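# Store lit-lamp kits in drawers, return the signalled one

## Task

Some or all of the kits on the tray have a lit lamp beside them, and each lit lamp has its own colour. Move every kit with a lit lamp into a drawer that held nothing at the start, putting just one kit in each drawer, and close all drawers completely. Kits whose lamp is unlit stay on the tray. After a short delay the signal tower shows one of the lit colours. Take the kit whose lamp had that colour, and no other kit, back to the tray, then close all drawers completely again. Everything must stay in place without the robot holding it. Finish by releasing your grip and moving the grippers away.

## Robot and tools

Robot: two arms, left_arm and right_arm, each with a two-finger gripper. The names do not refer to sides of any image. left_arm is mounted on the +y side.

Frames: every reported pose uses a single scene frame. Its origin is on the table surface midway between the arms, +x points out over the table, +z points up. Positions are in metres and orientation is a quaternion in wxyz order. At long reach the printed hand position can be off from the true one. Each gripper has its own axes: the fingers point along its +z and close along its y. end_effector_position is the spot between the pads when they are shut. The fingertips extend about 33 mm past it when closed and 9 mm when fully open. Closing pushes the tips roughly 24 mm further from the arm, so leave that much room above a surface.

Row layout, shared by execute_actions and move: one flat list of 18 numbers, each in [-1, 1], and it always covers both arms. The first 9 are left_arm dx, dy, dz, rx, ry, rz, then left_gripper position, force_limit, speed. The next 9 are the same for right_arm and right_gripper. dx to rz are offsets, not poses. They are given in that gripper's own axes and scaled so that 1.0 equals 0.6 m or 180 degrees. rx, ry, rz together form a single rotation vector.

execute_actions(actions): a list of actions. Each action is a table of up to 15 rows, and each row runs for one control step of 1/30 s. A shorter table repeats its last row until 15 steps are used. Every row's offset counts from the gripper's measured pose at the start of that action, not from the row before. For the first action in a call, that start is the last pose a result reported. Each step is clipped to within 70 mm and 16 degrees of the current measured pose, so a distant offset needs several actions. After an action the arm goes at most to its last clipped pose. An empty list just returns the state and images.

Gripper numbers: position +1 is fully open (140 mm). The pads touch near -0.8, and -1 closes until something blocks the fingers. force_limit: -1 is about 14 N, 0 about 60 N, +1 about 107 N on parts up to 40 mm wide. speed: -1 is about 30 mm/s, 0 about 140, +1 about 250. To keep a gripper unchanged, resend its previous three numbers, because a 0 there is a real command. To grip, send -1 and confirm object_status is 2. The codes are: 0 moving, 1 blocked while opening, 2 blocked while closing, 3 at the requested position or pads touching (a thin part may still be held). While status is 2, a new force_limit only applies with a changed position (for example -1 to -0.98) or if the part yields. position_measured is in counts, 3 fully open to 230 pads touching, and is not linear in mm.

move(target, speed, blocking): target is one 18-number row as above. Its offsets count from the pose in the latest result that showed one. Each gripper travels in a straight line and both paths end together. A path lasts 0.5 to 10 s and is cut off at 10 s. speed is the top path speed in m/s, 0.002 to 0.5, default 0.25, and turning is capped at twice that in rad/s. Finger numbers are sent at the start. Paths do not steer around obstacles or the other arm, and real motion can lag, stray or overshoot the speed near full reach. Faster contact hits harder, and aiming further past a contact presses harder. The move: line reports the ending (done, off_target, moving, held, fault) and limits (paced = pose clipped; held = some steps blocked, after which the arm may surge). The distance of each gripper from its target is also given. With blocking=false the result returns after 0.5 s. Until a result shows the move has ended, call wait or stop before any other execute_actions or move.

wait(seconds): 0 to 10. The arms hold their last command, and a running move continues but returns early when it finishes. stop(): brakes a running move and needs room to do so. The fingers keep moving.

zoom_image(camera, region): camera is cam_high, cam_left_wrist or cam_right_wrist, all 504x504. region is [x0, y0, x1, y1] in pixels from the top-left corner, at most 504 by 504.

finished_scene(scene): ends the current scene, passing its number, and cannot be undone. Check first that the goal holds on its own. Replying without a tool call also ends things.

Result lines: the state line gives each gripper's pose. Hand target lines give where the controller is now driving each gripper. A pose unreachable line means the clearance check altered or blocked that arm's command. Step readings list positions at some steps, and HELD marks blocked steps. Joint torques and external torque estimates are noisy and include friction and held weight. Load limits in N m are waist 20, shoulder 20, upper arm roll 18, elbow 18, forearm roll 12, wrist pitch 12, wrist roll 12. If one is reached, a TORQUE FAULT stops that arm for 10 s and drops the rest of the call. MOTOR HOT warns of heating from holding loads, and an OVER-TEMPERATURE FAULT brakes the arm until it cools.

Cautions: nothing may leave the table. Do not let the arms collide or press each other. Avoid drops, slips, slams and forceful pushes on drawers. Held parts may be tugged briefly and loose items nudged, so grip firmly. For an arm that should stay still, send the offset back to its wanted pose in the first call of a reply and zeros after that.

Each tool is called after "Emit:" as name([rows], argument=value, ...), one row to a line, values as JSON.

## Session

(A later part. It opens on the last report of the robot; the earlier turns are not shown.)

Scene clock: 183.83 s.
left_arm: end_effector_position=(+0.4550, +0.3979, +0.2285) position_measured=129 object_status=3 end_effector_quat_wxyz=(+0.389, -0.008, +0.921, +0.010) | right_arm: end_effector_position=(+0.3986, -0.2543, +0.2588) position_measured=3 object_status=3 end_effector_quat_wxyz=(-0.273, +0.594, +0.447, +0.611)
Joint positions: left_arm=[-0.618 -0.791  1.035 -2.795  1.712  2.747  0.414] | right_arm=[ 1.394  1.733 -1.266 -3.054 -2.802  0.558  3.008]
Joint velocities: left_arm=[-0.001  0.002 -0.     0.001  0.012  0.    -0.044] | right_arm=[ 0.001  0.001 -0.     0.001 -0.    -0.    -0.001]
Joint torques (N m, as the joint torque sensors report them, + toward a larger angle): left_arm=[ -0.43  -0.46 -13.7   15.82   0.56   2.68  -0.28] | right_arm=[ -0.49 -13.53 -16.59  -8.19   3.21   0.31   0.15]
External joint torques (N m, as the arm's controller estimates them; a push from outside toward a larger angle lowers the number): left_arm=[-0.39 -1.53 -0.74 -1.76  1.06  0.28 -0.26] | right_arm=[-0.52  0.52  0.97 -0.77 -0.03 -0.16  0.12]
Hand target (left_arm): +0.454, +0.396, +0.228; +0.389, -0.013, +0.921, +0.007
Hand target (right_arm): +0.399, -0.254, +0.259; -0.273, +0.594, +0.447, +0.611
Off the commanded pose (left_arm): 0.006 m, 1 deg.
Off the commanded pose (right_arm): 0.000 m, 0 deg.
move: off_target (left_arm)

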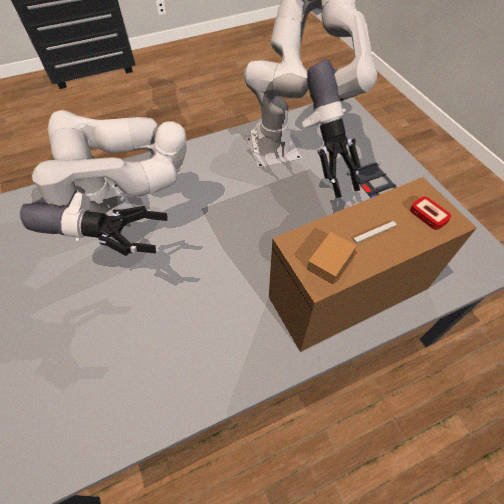

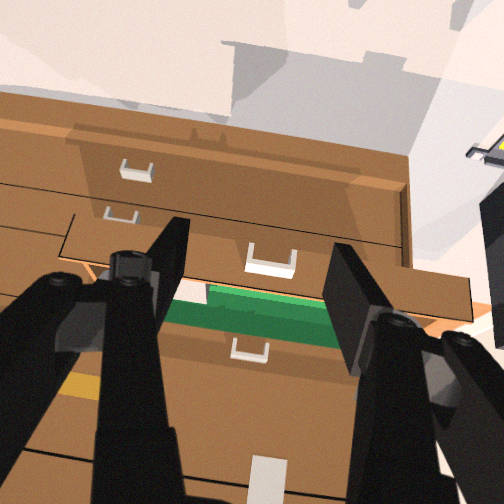

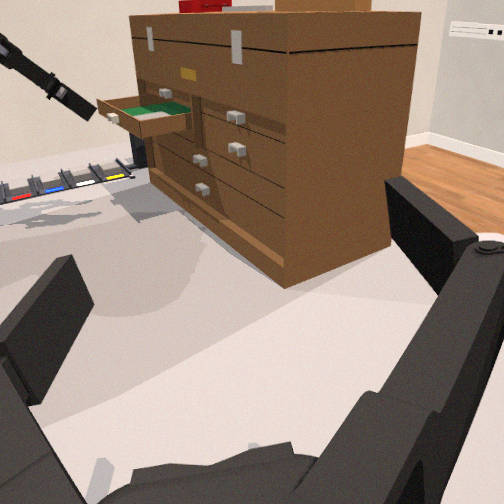

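Emit:
move(target=[-0.04,0.014,0.065,0,0,0,0,0,0,0,0,0,0,0,0,1,0,0], speed=0.07)

Emit:
zoom_image(camera="cam_right_wrist", region=[60, 30, 220, 150])

Scene clock: 188.17 s.
left_arm: end_effector_position=(+0.4990, +0.4068, +0.2181) position_measured=129 object_status=3 end_effector_quat_wxyz=(+0.388, -0.003, +0.922, +0.013) | right_arm: end_effector_position=(+0.3986, -0.2543, +0.2588) position_measured=3 object_status=3 end_effector_quat_wxyz=(-0.273, +0.594, +0.447, +0.611)
Joint positions: left_arm=[-0.823 -0.683  1.207 -2.649  1.794  2.783  0.341] | right_arm=[ 1.394  1.733 -1.266 -3.054 -2.802  0.558  3.008]
Joint velocities: left_arm=[-0.01  -0.005  0.014  0.004  0.02  -0.001 -0.036] | right_arm=[-0.001  0.001  0.001  0.001  0.001  0.001 -0.001]
Joint torques (N m, as the joint torque sensors report them, + toward a larger angle): left_arm=[ -0.96   0.79 -14.08  17.59   0.22   2.54  -0.01] | right_arm=[ -0.41 -13.61 -16.54  -8.18   3.2    0.3    0.15]
External joint torques (N m, as the arm's controller estimates them; a push from outside toward a larger angle lowers the number): left_arm=[-0.99 -1.38  0.15  0.25  0.88  0.28  0.01] | right_arm=[-0.38  0.47  0.99 -0.72 -0.03 -0.17  0.11]
Hand target (left_arm): +0.500, +0.406, +0.219; +0.390, -0.007, +0.921, +0.010
Hand target (right_arm): +0.399, -0.254, +0.259; -0.273, +0.594, +0.447, +0.611
Off the commanded pose (left_arm): 0.001 m, 1 deg.
Off the commanded pose (right_arm): 0.000 m, 0 deg.
move: done

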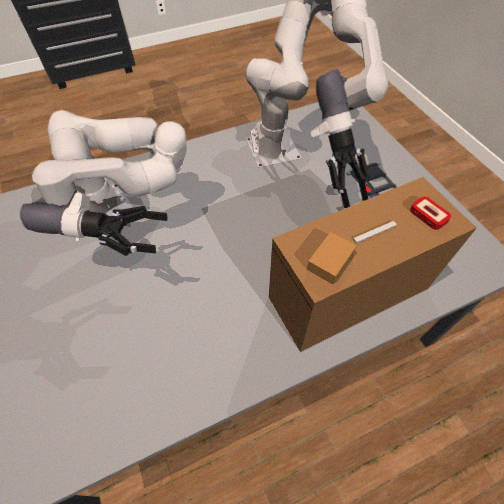

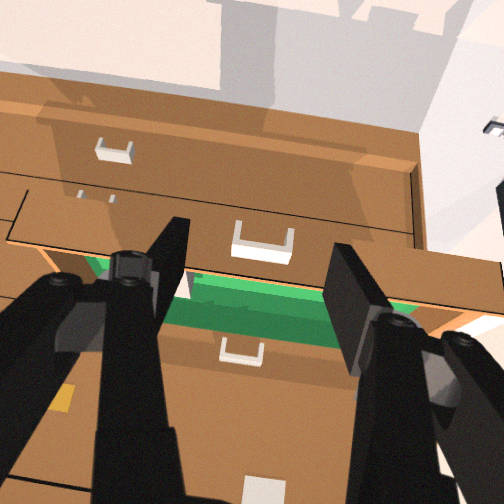

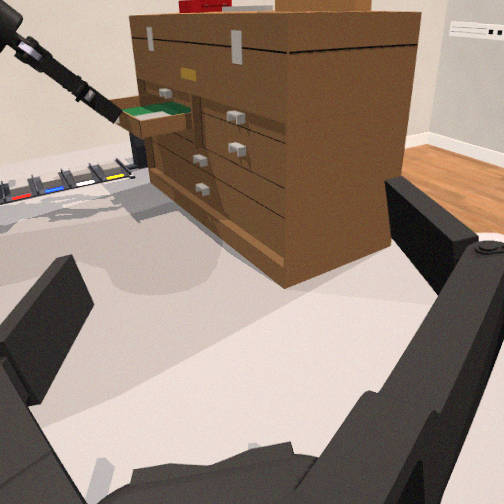

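Region (60, 30, 220, 150) of cam_right_wrist's 504x504 image, scaled by 3.150, with more detail than that image has; it fills the top 378 rows of this view, and the rest is white.

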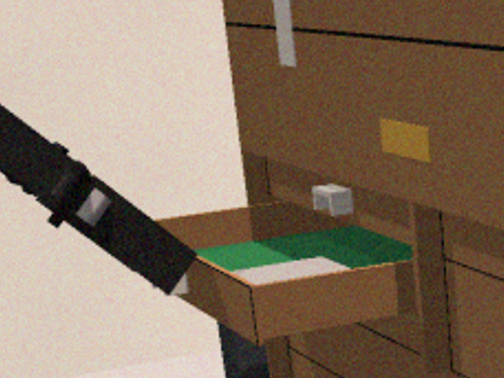

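Emit:
move(target=[0.004,0,0.006,0,0,0,-1,0,0,0,0,0,0,0,0,1,0,0], speed=0.05)

Emit:
move(target=[-0.125,0.004,0.128,0,0,0,-1,0,0,0,0,0,0,0,0,1,0,0], speed=0.06)

Emit:
zoom_image(camera="cam_right_wrist", region=[100, 50, 220, 170])

Scene clock: 191.13 s.
left_arm: end_effector_position=(+0.5012, +0.4083, +0.2170) position_measured=198 object_status=2 end_effector_quat_wxyz=(+0.390, -0.004, +0.921, +0.013) | right_arm: end_effector_position=(+0.3986, -0.2543, +0.2588) position_measured=3 object_status=3 end_effector_quat_wxyz=(-0.273, +0.594, +0.447, +0.611)
Joint positions: left_arm=[-0.836 -0.683  1.222 -2.643  1.814  2.784  0.325] | right_arm=[ 1.394  1.733 -1.266 -3.054 -2.802  0.558  3.008]
Joint velocities: left_arm=[-0.004  0.002  0.003  0.     0.009 -0.    -0.007] | right_arm=[-0.     0.001  0.     0.    -0.     0.     0.001]
Joint torques (N m, as the joint torque sensors report them, + toward a larger angle): left_arm=[ -1.89   3.36 -13.65  14.25   0.26   2.24  -0.11] | right_arm=[ -0.53 -13.82 -16.71  -8.11   3.19   0.3    0.11]
External joint torques (N m, as the arm's controller estimates them; a push from outside toward a larger angle lowers the number): left_arm=[-1.83  0.91  0.77 -2.89  0.94  0.   -0.09] | right_arm=[-0.53  0.27  0.84 -0.66 -0.05 -0.17  0.07]
Hand target (left_arm): +0.500, +0.407, +0.214; +0.388, -0.003, +0.922, +0.013
Hand target (right_arm): +0.399, -0.254, +0.259; -0.273, +0.594, +0.447, +0.611
Off the commanded pose (left_arm): 0.004 m, 0 deg.
Off the commanded pose (right_arm): 0.000 m, 0 deg.
move: off_target (left_arm)

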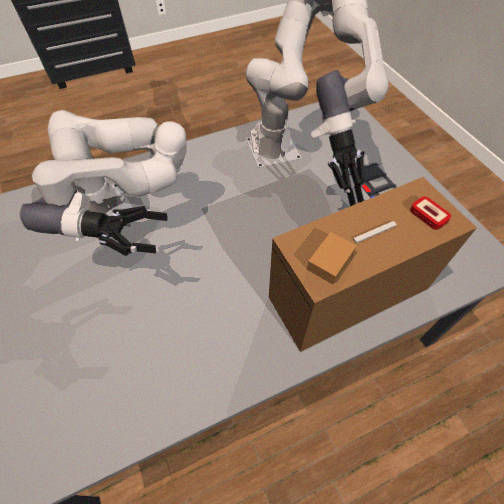

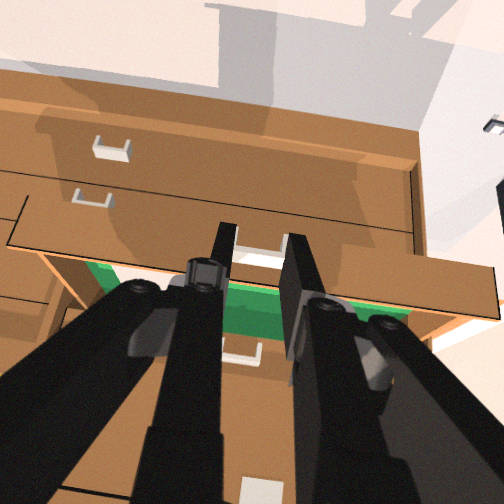

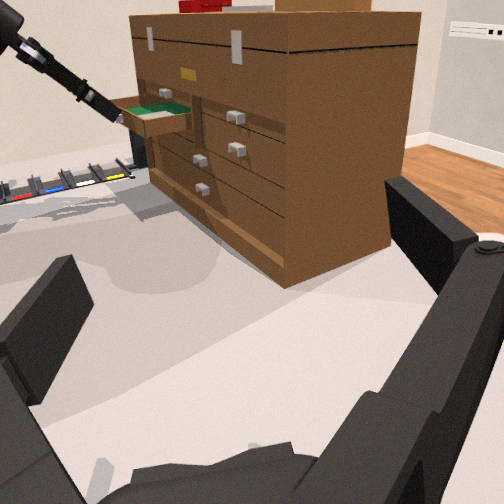

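Scene clock: 193.20 s.
left_arm: end_effector_position=(+0.6032, +0.4107, +0.2182) position_measured=198 object_status=2 end_effector_quat_wxyz=(+0.391, -0.008, +0.920, +0.008) | right_arm: end_effector_position=(+0.3986, -0.2543, +0.2588) position_measured=3 object_status=3 end_effector_quat_wxyz=(-0.273, +0.594, +0.447, +0.611)
Joint positions: left_arm=[-1.323 -0.616  1.593 -2.331  1.76   2.794  0.346] | right_arm=[ 1.394  1.733 -1.266 -3.054 -2.802  0.558  3.008]
Joint velocities: left_arm=[-0.006  0.013  0.024  0.024 -0.015  0.011  0.032] | right_arm=[-0.     0.001  0.001 -0.001 -0.001  0.    -0.001]
Joint torques (N m, as the joint torque sensors report them, + toward a larger angle): left_arm=[-12.66  10.12 -13.    24.05  -1.5    1.19   0.06] | right_arm=[ -0.53 -13.54 -16.62  -8.22   3.18   0.31   0.14]
External joint torques (N m, as the arm's controller estimates them; a push from outside toward a larger angle lowers the number): left_arm=[-13.05  -1.72   4.46   6.59  -0.93  -1.1    0.23] | right_arm=[-0.51  0.55  0.94 -0.71 -0.06 -0.15  0.1 ]
Hand target (left_arm): +0.609, +0.410, +0.220; +0.392, -0.004, +0.920, +0.012
Hand target (right_arm): +0.399, -0.254, +0.259; -0.273, +0.594, +0.447, +0.611
Off the commanded pose (left_arm): 0.006 m, 1 deg.
Off the commanded pose (right_arm): 0.000 m, 0 deg.
move: off_target (left_arm)

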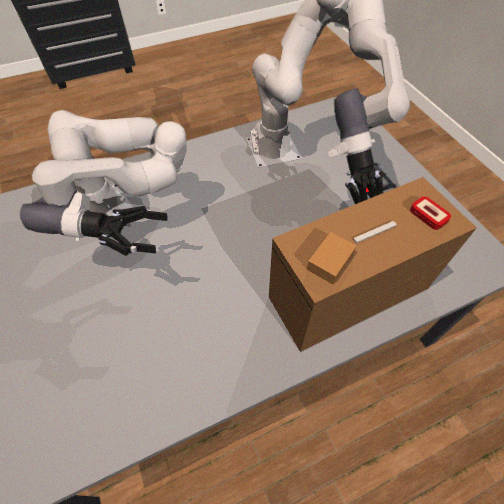

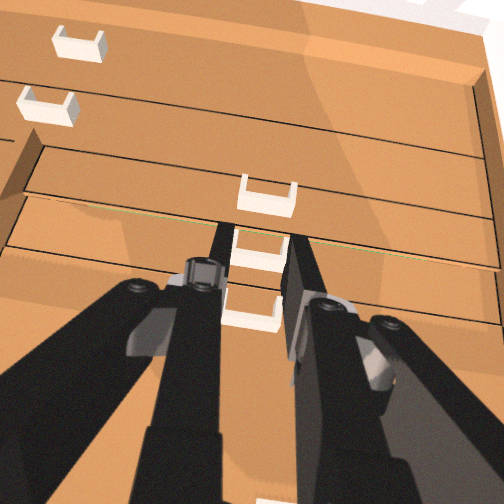

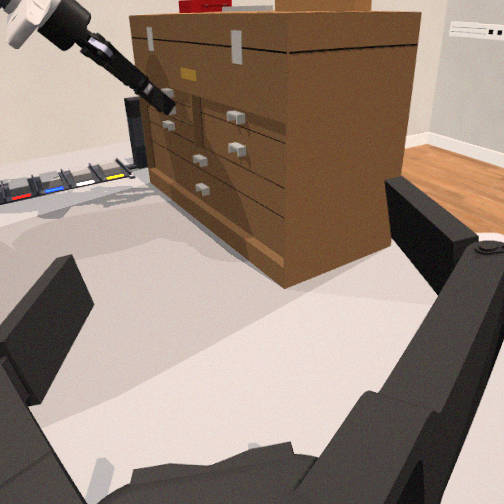

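Region (100, 50, 220, 170) of cam_right_wrist's 504x504 image, scaled by 4.200, with more detail than that image has.

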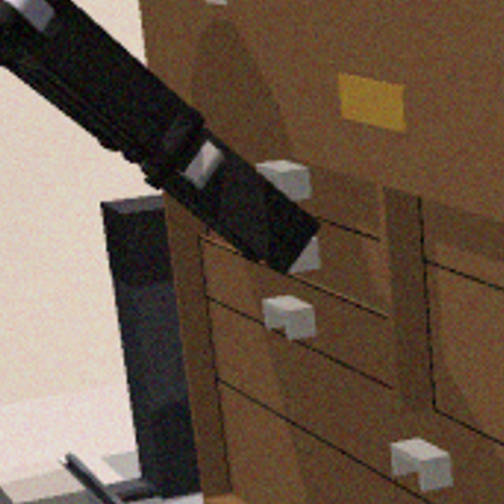

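Emit:
move(target=[0,0,0,0,0,0,0,0,0,0,0,0,0,0,0,1,0,0])

Emit:
move(target=[0.02,0,-0.06,0,0,0,0,0,0,0,0,0,0,0,0,1,0,0], speed=0.08)

Emit:
zoom_image(camera="cam_right_wrist", region=[100, 50, 220, 170])

Scene clock: 197.90 s.
left_arm: end_effector_position=(+0.6004, +0.4006, +0.2169) position_measured=129 object_status=3 end_effector_quat_wxyz=(+0.391, +0.001, +0.921, +0.003) | right_arm: end_effector_position=(+0.3986, -0.2543, +0.2588) position_measured=3 object_status=3 end_effector_quat_wxyz=(-0.273, +0.594, +0.447, +0.611)
Joint positions: left_arm=[-1.326 -0.611  1.591 -2.339  1.759  2.807  0.347] | right_arm=[ 1.394  1.733 -1.266 -3.054 -2.802  0.558  3.008]
Joint velocities: left_arm=[-0.001  0.004 -0.001  0.001  0.002 -0.    -0.008] | right_arm=[ 0.     0.    -0.001  0.001  0.001  0.     0.001]
Joint torques (N m, as the joint torque sensors report them, + toward a larger angle): left_arm=[  2.22  11.97 -15.49  22.71  -1.     1.47  -0.15] | right_arm=[ -0.54 -13.55 -16.53  -8.29   3.22   0.29   0.15]
External joint torques (N m, as the arm's controller estimates them; a push from outside toward a larger angle lowers the number): left_arm=[ 2.3   0.16  1.52  5.   -0.3  -0.85 -0.13] | right_arm=[-0.55  0.51  1.04 -0.81 -0.03 -0.18  0.11]
Hand target (left_arm): +0.603, +0.411, +0.218; +0.391, -0.007, +0.920, +0.008
Hand target (right_arm): +0.399, -0.254, +0.259; -0.273, +0.594, +0.447, +0.611
Off the commanded pose (left_arm): 0.011 m, 1 deg.
Off the commanded pose (right_arm): 0.000 m, 0 deg.
move: off_target (left_arm)

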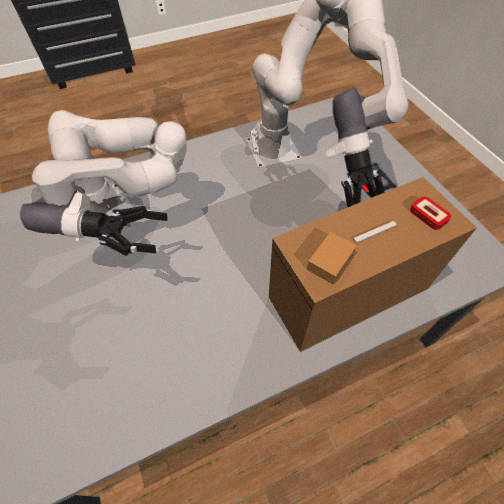

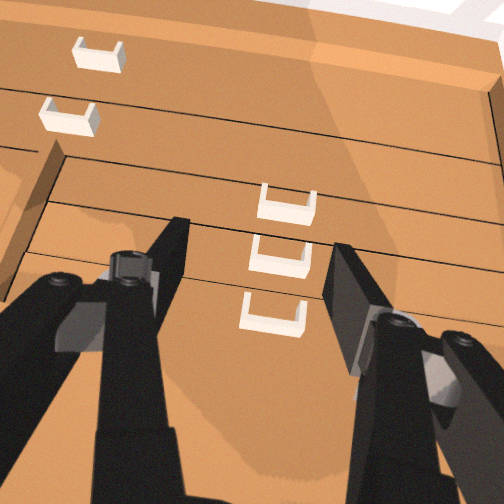

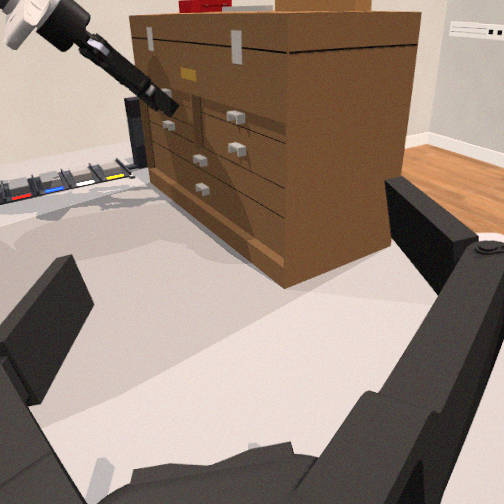

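Scene clock: 198.77 s.
left_arm: end_effector_position=(+0.5669, +0.4020, +0.2323) position_measured=129 object_status=3 end_effector_quat_wxyz=(+0.390, -0.003, +0.921, +0.003) | right_arm: end_effector_position=(+0.3986, -0.2543, +0.2588) position_measured=3 object_status=3 end_effector_quat_wxyz=(-0.273, +0.594, +0.447, +0.611)
Joint positions: left_arm=[-1.111 -0.602  1.406 -2.446  1.704  2.813  0.38 ] | right_arm=[ 1.394  1.733 -1.266 -3.054 -2.802  0.558  3.008]
Joint velocities: left_arm=[ 0.01  -0.001 -0.01  -0.004 -0.02   0.001  0.034] | right_arm=[ 0.     0.    -0.002  0.001  0.    -0.001  0.   ]
Joint torques (N m, as the joint torque sensors report them, + toward a larger angle): left_arm=[  3.03   4.45 -17.94  16.41  -1.68   2.59   0.31] | right_arm=[ -0.35 -13.53 -16.69  -8.18   3.21   0.29   0.15]
External joint torques (N m, as the arm's controller estimates them; a push from outside toward a larger angle lowers the number): left_arm=[ 3.01 -1.65 -2.42 -1.81 -0.99  0.23  0.33] | right_arm=[-0.36  0.56  0.93 -0.68 -0.05 -0.17  0.11]
Hand target (left_arm): +0.566, +0.401, +0.232; +0.389, +0.001, +0.921, +0.003
Hand target (right_arm): +0.399, -0.254, +0.259; -0.273, +0.594, +0.447, +0.611
Off the commanded pose (left_arm): 0.002 m, 0 deg.
Off the commanded pose (right_arm): 0.000 m, 0 deg.
move: done

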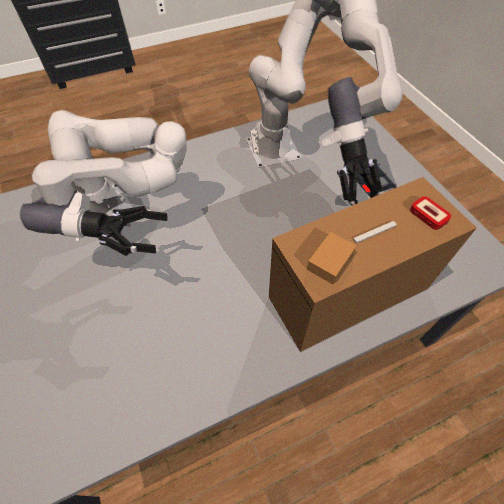

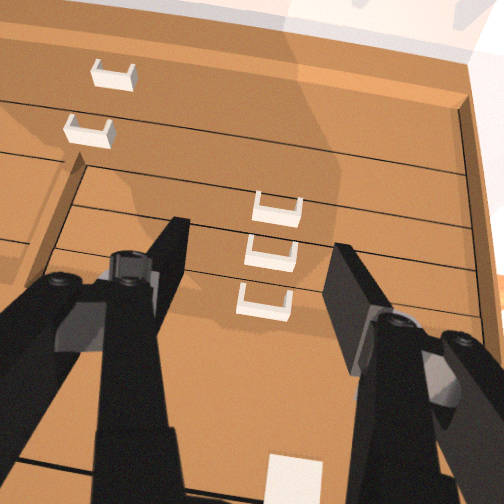

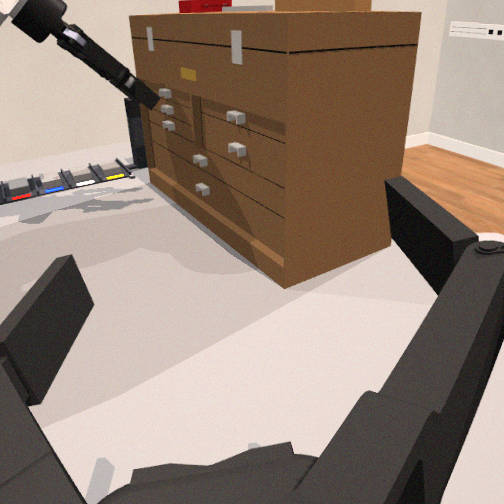

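Region (100, 50, 220, 170) of cam_right_wrist's 504x504 image, scaled by 4.200, with more detail than that image has.

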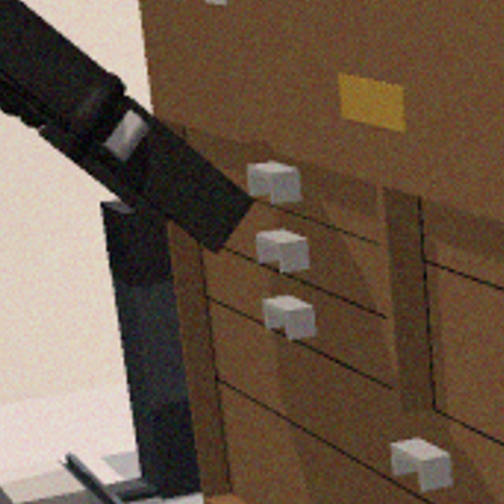

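Emit:
move(target=[0.047,-0.003,0.052,0,0,0,0,0,0,0,0,0,0,0,0,1,0,0], speed=0.08)

Emit:
move(target=[-0.03,0,0.031,0,0,0,0,0,0,0,0,0,0,0,0,1,0,0], speed=0.05)

Emit:
zoom_image(camera="cam_right_wrist", region=[100, 50, 220, 170])

Scene clock: 203.63 s.
left_arm: end_effector_position=(+0.5699, +0.4006, +0.1918) position_measured=129 object_status=3 end_effector_quat_wxyz=(+0.392, +0.001, +0.920, +0.004) | right_arm: end_effector_position=(+0.3986, -0.2543, +0.2588) position_measured=3 object_status=3 end_effector_quat_wxyz=(-0.273, +0.594, +0.447, +0.611)
Joint positions: left_arm=[-1.255 -0.667  1.559 -2.427  1.926  2.771  0.232] | right_arm=[ 1.394  1.733 -1.266 -3.054 -2.802  0.558  3.008]
Joint velocities: left_arm=[-0.001 -0.008  0.001  0.     0.011 -0.016 -0.033] | right_arm=[ 0.     0.001 -0.    -0.001  0.     0.     0.001]
Joint torques (N m, as the joint torque sensors report them, + toward a larger angle): left_arm=[ -0.85   8.02 -18.79  16.06   0.21   1.67  -0.13] | right_arm=[ -0.44 -13.67 -16.51  -8.24   3.23   0.31   0.15]
External joint torques (N m, as the arm's controller estimates them; a push from outside toward a larger angle lowers the number): left_arm=[-0.83 -2.89 -1.34 -0.18  0.93 -0.44 -0.12] | right_arm=[-0.42  0.41  1.07 -0.72 -0.02 -0.16  0.11]
Hand target (left_arm): +0.570, +0.401, +0.192; +0.392, -0.004, +0.920, +0.003
Hand target (right_arm): +0.399, -0.254, +0.259; -0.273, +0.594, +0.447, +0.611
Off the commanded pose (left_arm): 0.001 m, 0 deg.
Off the commanded pose (right_arm): 0.000 m, 0 deg.
move: done

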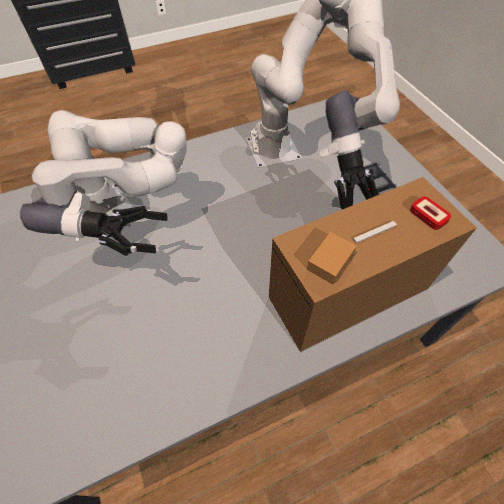

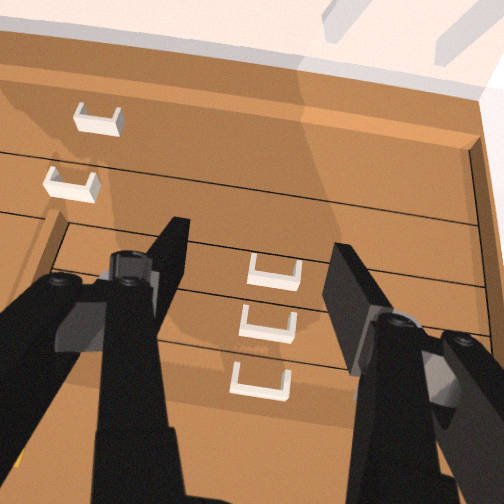

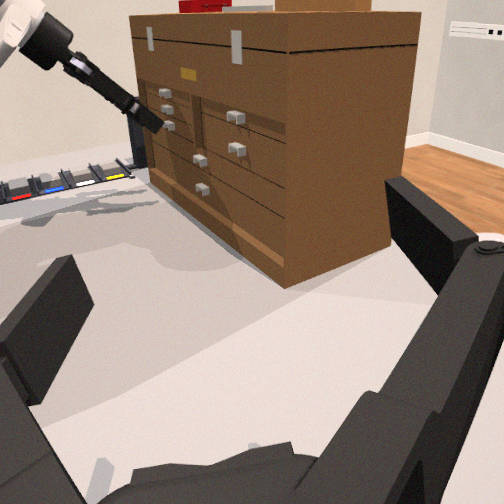

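Scene clock: 204.47 s.
left_arm: end_effector_position=(+0.5950, +0.3996, +0.1922) position_measured=129 object_status=3 end_effector_quat_wxyz=(+0.393, -0.001, +0.920, +0.002) | right_arm: end_effector_position=(+0.3986, -0.2543, +0.2588) position_measured=3 object_status=3 end_effector_quat_wxyz=(-0.273, +0.594, +0.447, +0.611)
Joint positions: left_arm=[-1.365 -0.669  1.639 -2.352  1.905  2.771  0.247] | right_arm=[ 1.394  1.733 -1.266 -3.054 -2.802  0.558  3.008]
Joint velocities: left_arm=[-0.008  0.001  0.01   0.005 -0.006  0.     0.011] | right_arm=[ 0.     0.001  0.001 -0.     0.     0.    -0.   ]
Joint torques (N m, as the joint torque sensors report them, + toward a larger angle): left_arm=[ -0.75  13.63 -17.92  17.7   -1.82   2.19   0.26] | right_arm=[ -0.46 -13.53 -16.49  -8.25   3.22   0.31   0.14]
External joint torques (N m, as the arm's controller estimates them; a push from outside toward a larger angle lowers the number): left_arm=[-0.76 -0.13  0.28  1.38 -1.12  0.05  0.28] | right_arm=[-0.42  0.53  1.04 -0.75 -0.02 -0.16  0.1 ]
Hand target (left_arm): +0.596, +0.400, +0.192; +0.392, +0.000, +0.920, +0.003
Hand target (right_arm): +0.399, -0.254, +0.259; -0.273, +0.594, +0.447, +0.611
Off the commanded pose (left_arm): 0.001 m, 0 deg.
Off the commanded pose (right_arm): 0.000 m, 0 deg.
move: done

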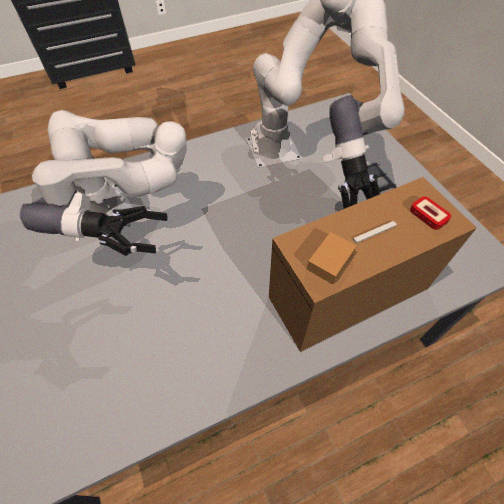

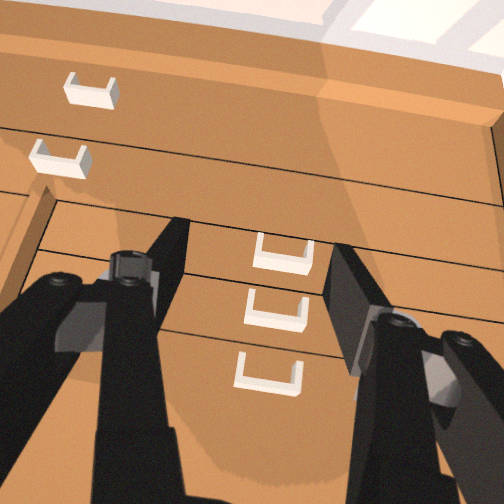

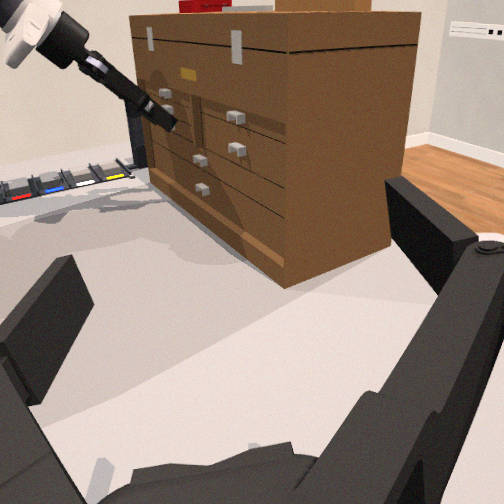

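Region (100, 50, 220, 170) of cam_right_wrist's 504x504 image, scaled by 4.200, with more detail than that image has.

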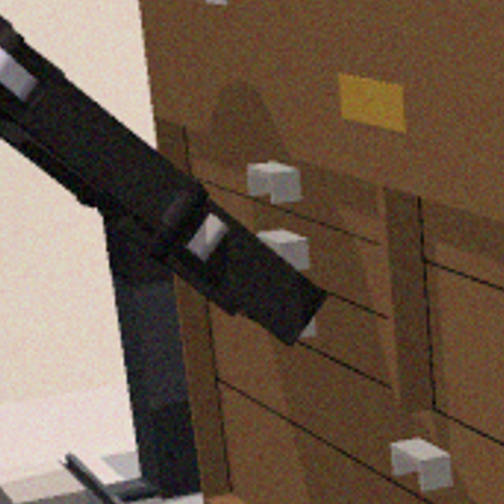

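Emit:
move(target=[0.009,0.014,0.002,0,0,0,0,0,0,0,0,0,0,0,0,1,0,0], speed=0.04)

Emit:
move(target=[0,0,0,0,0,0,-1,0,0,0,0,0,0,0,0,1,0,0])

Emit:
move(target=[0.156,0.01,-0.163,0,0,0,-1,0,0,0,0,0,0,0,0,1,0,0], speed=0.07)

Scene clock: 207.30 s.
left_arm: end_effector_position=(+0.5933, +0.4083, +0.1884) position_measured=129 object_status=3 end_effector_quat_wxyz=(+0.392, -0.002, +0.920, +0.004) | right_arm: end_effector_position=(+0.3986, -0.2543, +0.2588) position_measured=3 object_status=3 end_effector_quat_wxyz=(-0.273, +0.594, +0.447, +0.611)
Joint positions: left_arm=[-1.355 -0.679  1.649 -2.353  1.921  2.774  0.25 ] | right_arm=[ 1.394  1.733 -1.266 -3.054 -2.802  0.558  3.008]
Joint velocities: left_arm=[ 0.001 -0.007 -0.    -0.003  0.009  0.001 -0.   ] | right_arm=[-0.001  0.    -0.002 -0.    -0.001  0.001 -0.   ]
Joint torques (N m, as the joint torque sensors report them, + toward a larger angle): left_arm=[  1.54  11.72 -19.02  14.75   0.39   2.59  -0.05] | right_arm=[ -0.32 -13.64 -16.56  -8.12   3.2    0.32   0.13]
External joint torques (N m, as the arm's controller estimates them; a push from outside toward a larger angle lowers the number): left_arm=[ 1.5  -2.32 -0.69 -1.38  1.1   0.45 -0.04] | right_arm=[-0.3   0.43  1.02 -0.63 -0.04 -0.15  0.09]
Hand target (left_arm): +0.592, +0.408, +0.187; +0.392, -0.001, +0.920, +0.002
Hand target (right_arm): +0.399, -0.254, +0.259; -0.273, +0.594, +0.447, +0.611
Off the commanded pose (left_arm): 0.002 m, 0 deg.
Off the commanded pose (right_arm): 0.000 m, 0 deg.
move: done

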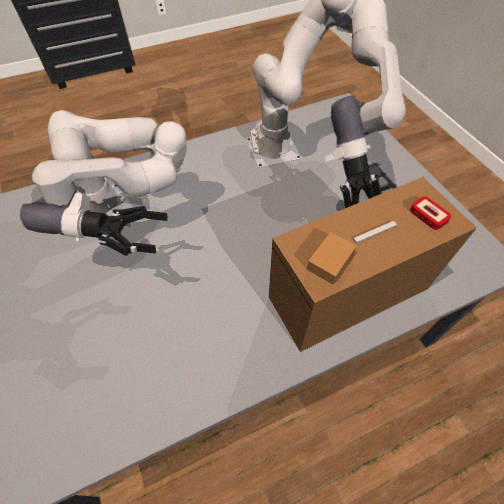

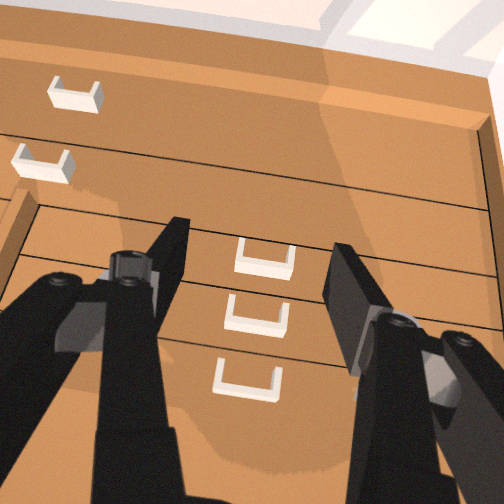

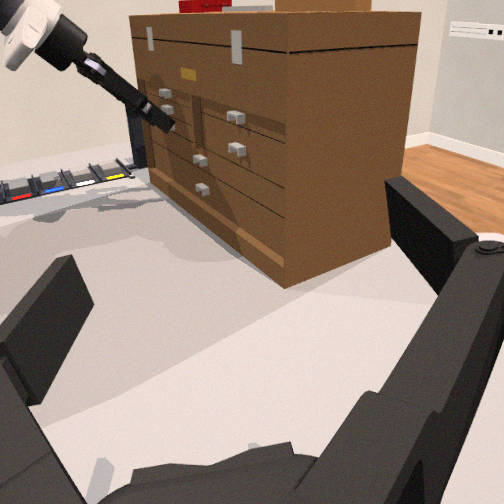

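Scene clock: 207.97 s.
left_arm: end_effector_position=(+0.5945, +0.4171, +0.1895) position_measured=233 object_status=3 end_effector_quat_wxyz=(+0.393, -0.008, +0.919, +0.008) | right_arm: end_effector_position=(+0.3986, -0.2543, +0.2588) position_measured=3 object_status=3 end_effector_quat_wxyz=(-0.273, +0.594, +0.447, +0.611)
Joint positions: left_arm=[-1.346 -0.679  1.649 -2.349  1.921  2.769  0.25 ] | right_arm=[ 1.394  1.733 -1.266 -3.054 -2.802  0.558  3.008]
Joint velocities: left_arm=[-0.     0.001 -0.001  0.     0.     0.001 -0.001] | right_arm=[-0.001 -0.001  0.    -0.001  0.     0.    -0.   ]
Joint torques (N m, as the joint torque sensors report them, + toward a larger angle): left_arm=[ -4.67  11.9  -19.93  13.92  -0.75   2.61   0.17] | right_arm=[ -0.46 -13.49 -16.49  -8.02   3.17   0.32   0.13]
External joint torques (N m, as the arm's controller estimates them; a push from outside toward a larger angle lowers the number): left_arm=[-4.6  -2.3  -1.43 -2.26 -0.06  0.47  0.18] | right_arm=[-0.42  0.62  1.1  -0.46 -0.07 -0.16  0.09]
Hand target (left_arm): +0.593, +0.408, +0.188; +0.392, -0.002, +0.920, +0.004
Hand target (right_arm): +0.399, -0.254, +0.259; -0.273, +0.594, +0.447, +0.611
Off the commanded pose (left_arm): 0.009 m, 1 deg.
Off the commanded pose (right_arm): 0.000 m, 0 deg.
move: off_target (left_arm)

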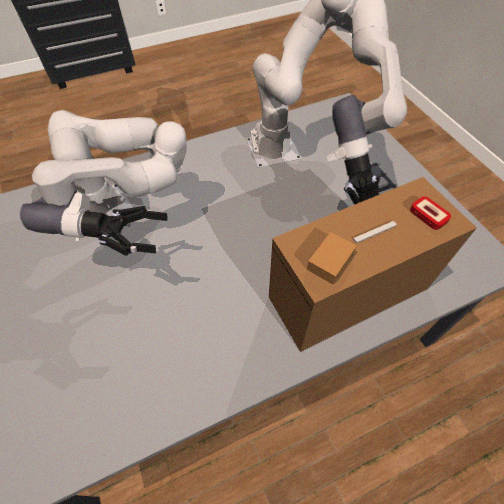

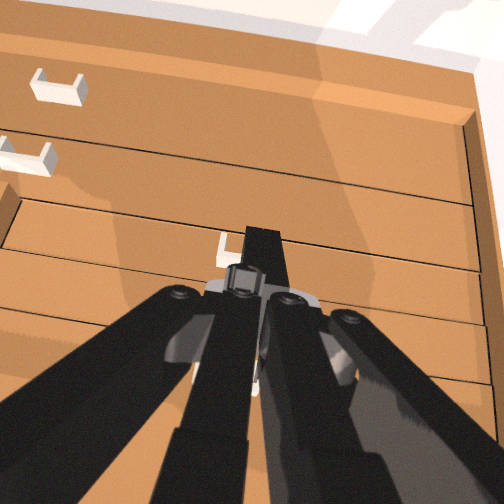

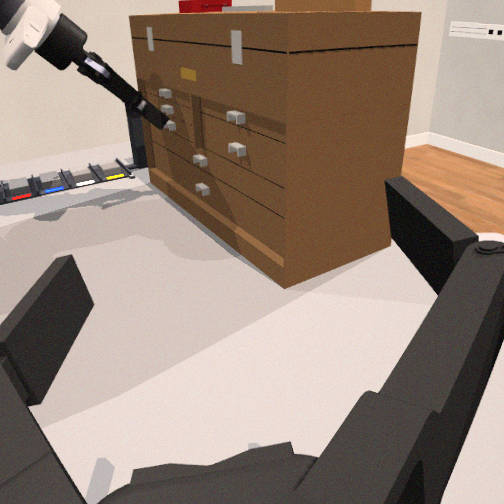

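Scene clock: 210.27 s.
left_arm: end_effector_position=(+0.4588, +0.4252, +0.1873) position_measured=233 object_status=3 end_effector_quat_wxyz=(+0.390, -0.012, +0.921, +0.011) | right_arm: end_effector_position=(+0.3986, -0.2543, +0.2588) position_measured=3 object_status=3 end_effector_quat_wxyz=(-0.273, +0.594, +0.447, +0.611)
Joint positions: left_arm=[-0.714 -0.749  1.245 -2.752  1.984  2.794  0.256] | right_arm=[ 1.394  1.733 -1.266 -3.054 -2.802  0.558  3.008]
Joint velocities: left_arm=[ 0.01  -0.    -0.01  -0.001 -0.004  0.014  0.023] | right_arm=[ 0.    -0.     0.    -0.001  0.002  0.001 -0.001]
Joint torques (N m, as the joint torque sensors report them, + toward a larger angle): left_arm=[  2.23   3.71 -15.47  12.98  -1.73   2.65   0.21] | right_arm=[ -0.38 -13.6  -16.74  -8.11   3.19   0.31   0.14]
External joint torques (N m, as the arm's controller estimates them; a push from outside toward a larger angle lowers the number): left_arm=[ 2.31  0.4  -1.36 -2.17 -0.97  0.5   0.23] | right_arm=[-0.37  0.48  0.83 -0.58 -0.06 -0.16  0.1 ]
Hand target (left_arm): +0.458, +0.423, +0.187; +0.389, -0.007, +0.921, +0.010
Hand target (right_arm): +0.399, -0.254, +0.259; -0.273, +0.594, +0.447, +0.611
Off the commanded pose (left_arm): 0.005 m, 1 deg.
Off the commanded pose (right_arm): 0.000 m, 0 deg.
move: off_target (left_arm)

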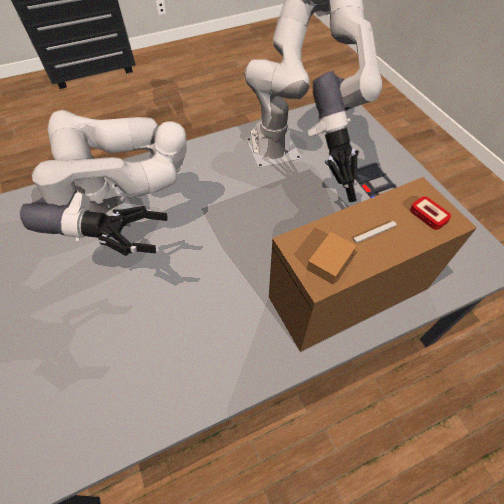

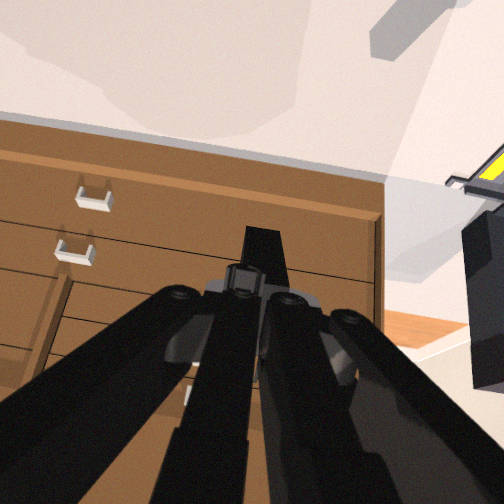

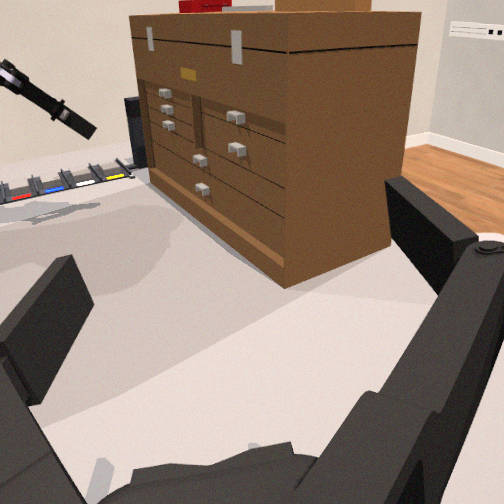

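Emit:
move(target=[-0.167,-0.037,0.167,0.01,0,0,0,0,0,0,0,0,0,0,0,1,0,0], speed=0.09)

Emit:
move(target=[0,0,0,0,0,0,-1,0,0,0,0,0,0,0,0,1,0,0])

Emit:
zoom_image(camera="cam_right_wrist", region=[100, 50, 220, 170])

Scene clock: 215.47 s.
left_arm: end_effector_position=(+0.6010, +0.4027, +0.1929) position_measured=129 object_status=3 end_effector_quat_wxyz=(+0.395, -0.008, +0.919, -0.007) | right_arm: end_effector_position=(+0.3986, -0.2543, +0.2588) position_measured=3 object_status=3 end_effector_quat_wxyz=(-0.273, +0.594, +0.447, +0.611)
Joint positions: left_arm=[-1.38  -0.696  1.658 -2.333  1.904  2.774  0.253] | right_arm=[ 1.394  1.733 -1.266 -3.054 -2.802  0.558  3.008]
Joint velocities: left_arm=[-0.008  0.002  0.007  0.001 -0.008 -0.001  0.014] | right_arm=[ 0.     0.    -0.    -0.001  0.001 -0.001 -0.001]
Joint torques (N m, as the joint torque sensors report them, + toward a larger angle): left_arm=[ -1.91  14.01 -18.34  17.55  -1.55   2.31   0.41] | right_arm=[ -0.52 -13.65 -16.66  -8.15   3.19   0.3    0.14]
External joint torques (N m, as the arm's controller estimates them; a push from outside toward a larger angle lowers the number): left_arm=[-1.89 -0.9   0.62  1.53 -0.87  0.11  0.43] | right_arm=[-0.54  0.41  0.92 -0.66 -0.06 -0.16  0.1 ]
Hand target (left_arm): +0.602, +0.404, +0.193; +0.395, -0.006, +0.919, -0.006
Hand target (right_arm): +0.399, -0.254, +0.259; -0.273, +0.594, +0.447, +0.611
Off the commanded pose (left_arm): 0.006 m, 1 deg.
Off the commanded pose (right_arm): 0.000 m, 0 deg.
move: off_target (left_arm)

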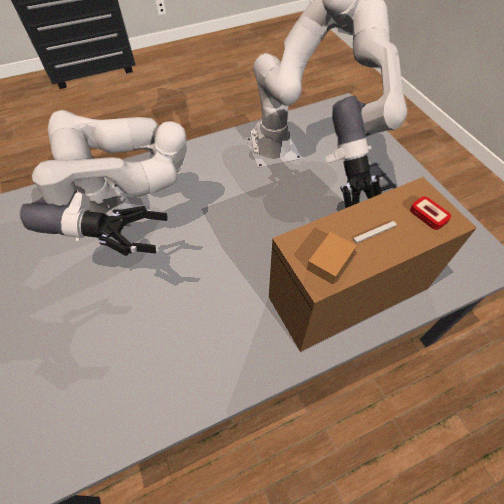

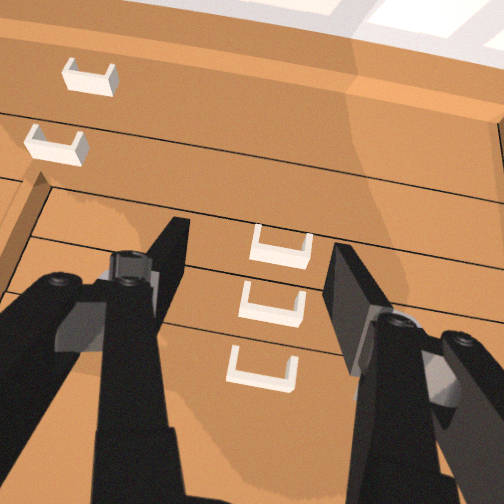

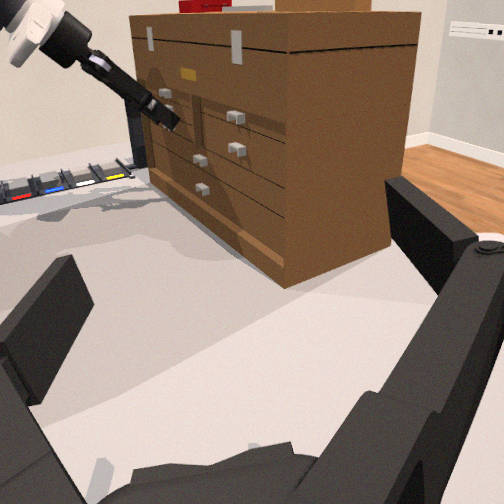

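Scene clock: 215.97 s.
left_arm: end_effector_position=(+0.6005, +0.4118, +0.1924) position_measured=193 object_status=2 end_effector_quat_wxyz=(+0.394, -0.014, +0.919, -0.003) | right_arm: end_effector_position=(+0.3986, -0.2543, +0.2588) position_measured=3 object_status=3 end_effector_quat_wxyz=(-0.273, +0.594, +0.447, +0.611)
Joint positions: left_arm=[-1.368 -0.697  1.657 -2.333  1.904  2.768  0.254] | right_arm=[ 1.394  1.733 -1.266 -3.054 -2.802  0.558  3.008]
Joint velocities: left_arm=[ 0.     0.    -0.    -0.    -0.001  0.001  0.002] | right_arm=[ 0.001 -0.001 -0.    -0.002 -0.     0.    -0.002]
Joint torques (N m, as the joint torque sensors report them, + toward a larger angle): left_arm=[ -6.14  11.45 -20.24  14.26  -0.73   2.64   0.18] | right_arm=[ -0.33 -13.65 -16.59  -7.89   3.18   0.3    0.13]
External joint torques (N m, as the arm's controller estimates them; a push from outside toward a larger angle lowers the number): left_arm=[-6.27 -3.44 -1.37 -1.83 -0.06  0.46  0.2 ] | right_arm=[-0.32  0.41  0.97 -0.37 -0.06 -0.17  0.1 ]
Hand target (left_arm): +0.601, +0.403, +0.193; +0.395, -0.008, +0.919, -0.007
Hand target (right_arm): +0.399, -0.254, +0.259; -0.273, +0.594, +0.447, +0.611
Off the commanded pose (left_arm): 0.009 m, 1 deg.
Off the commanded pose (right_arm): 0.000 m, 0 deg.
move: off_target (left_arm)

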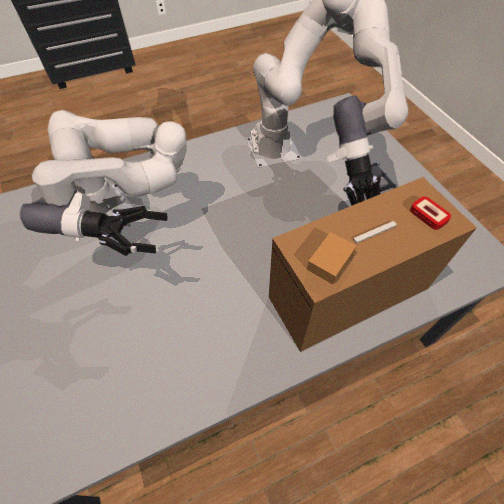

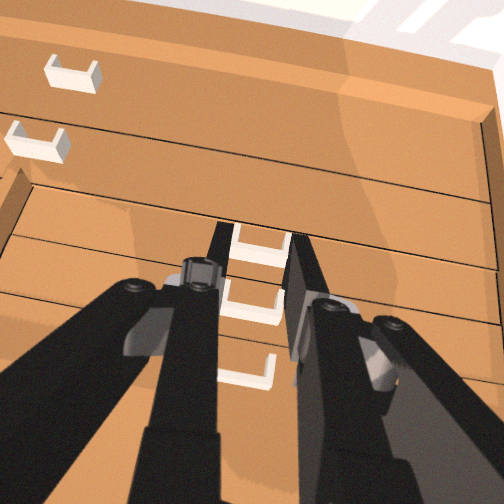

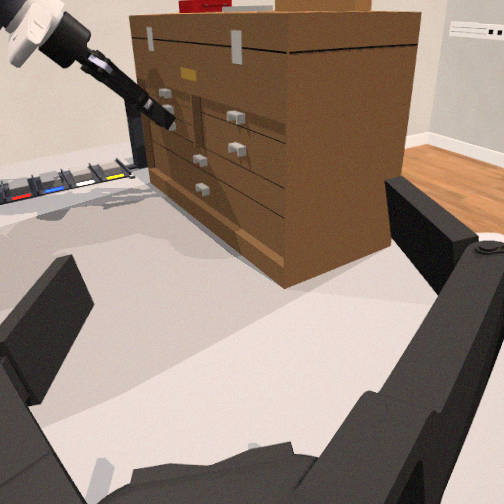

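Region (100, 50, 220, 170) of cam_right_wrist's 504x504 image, scaled by 4.200, with more detail than that image has.

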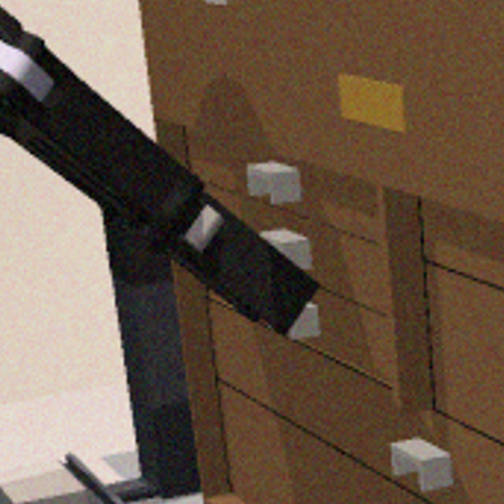

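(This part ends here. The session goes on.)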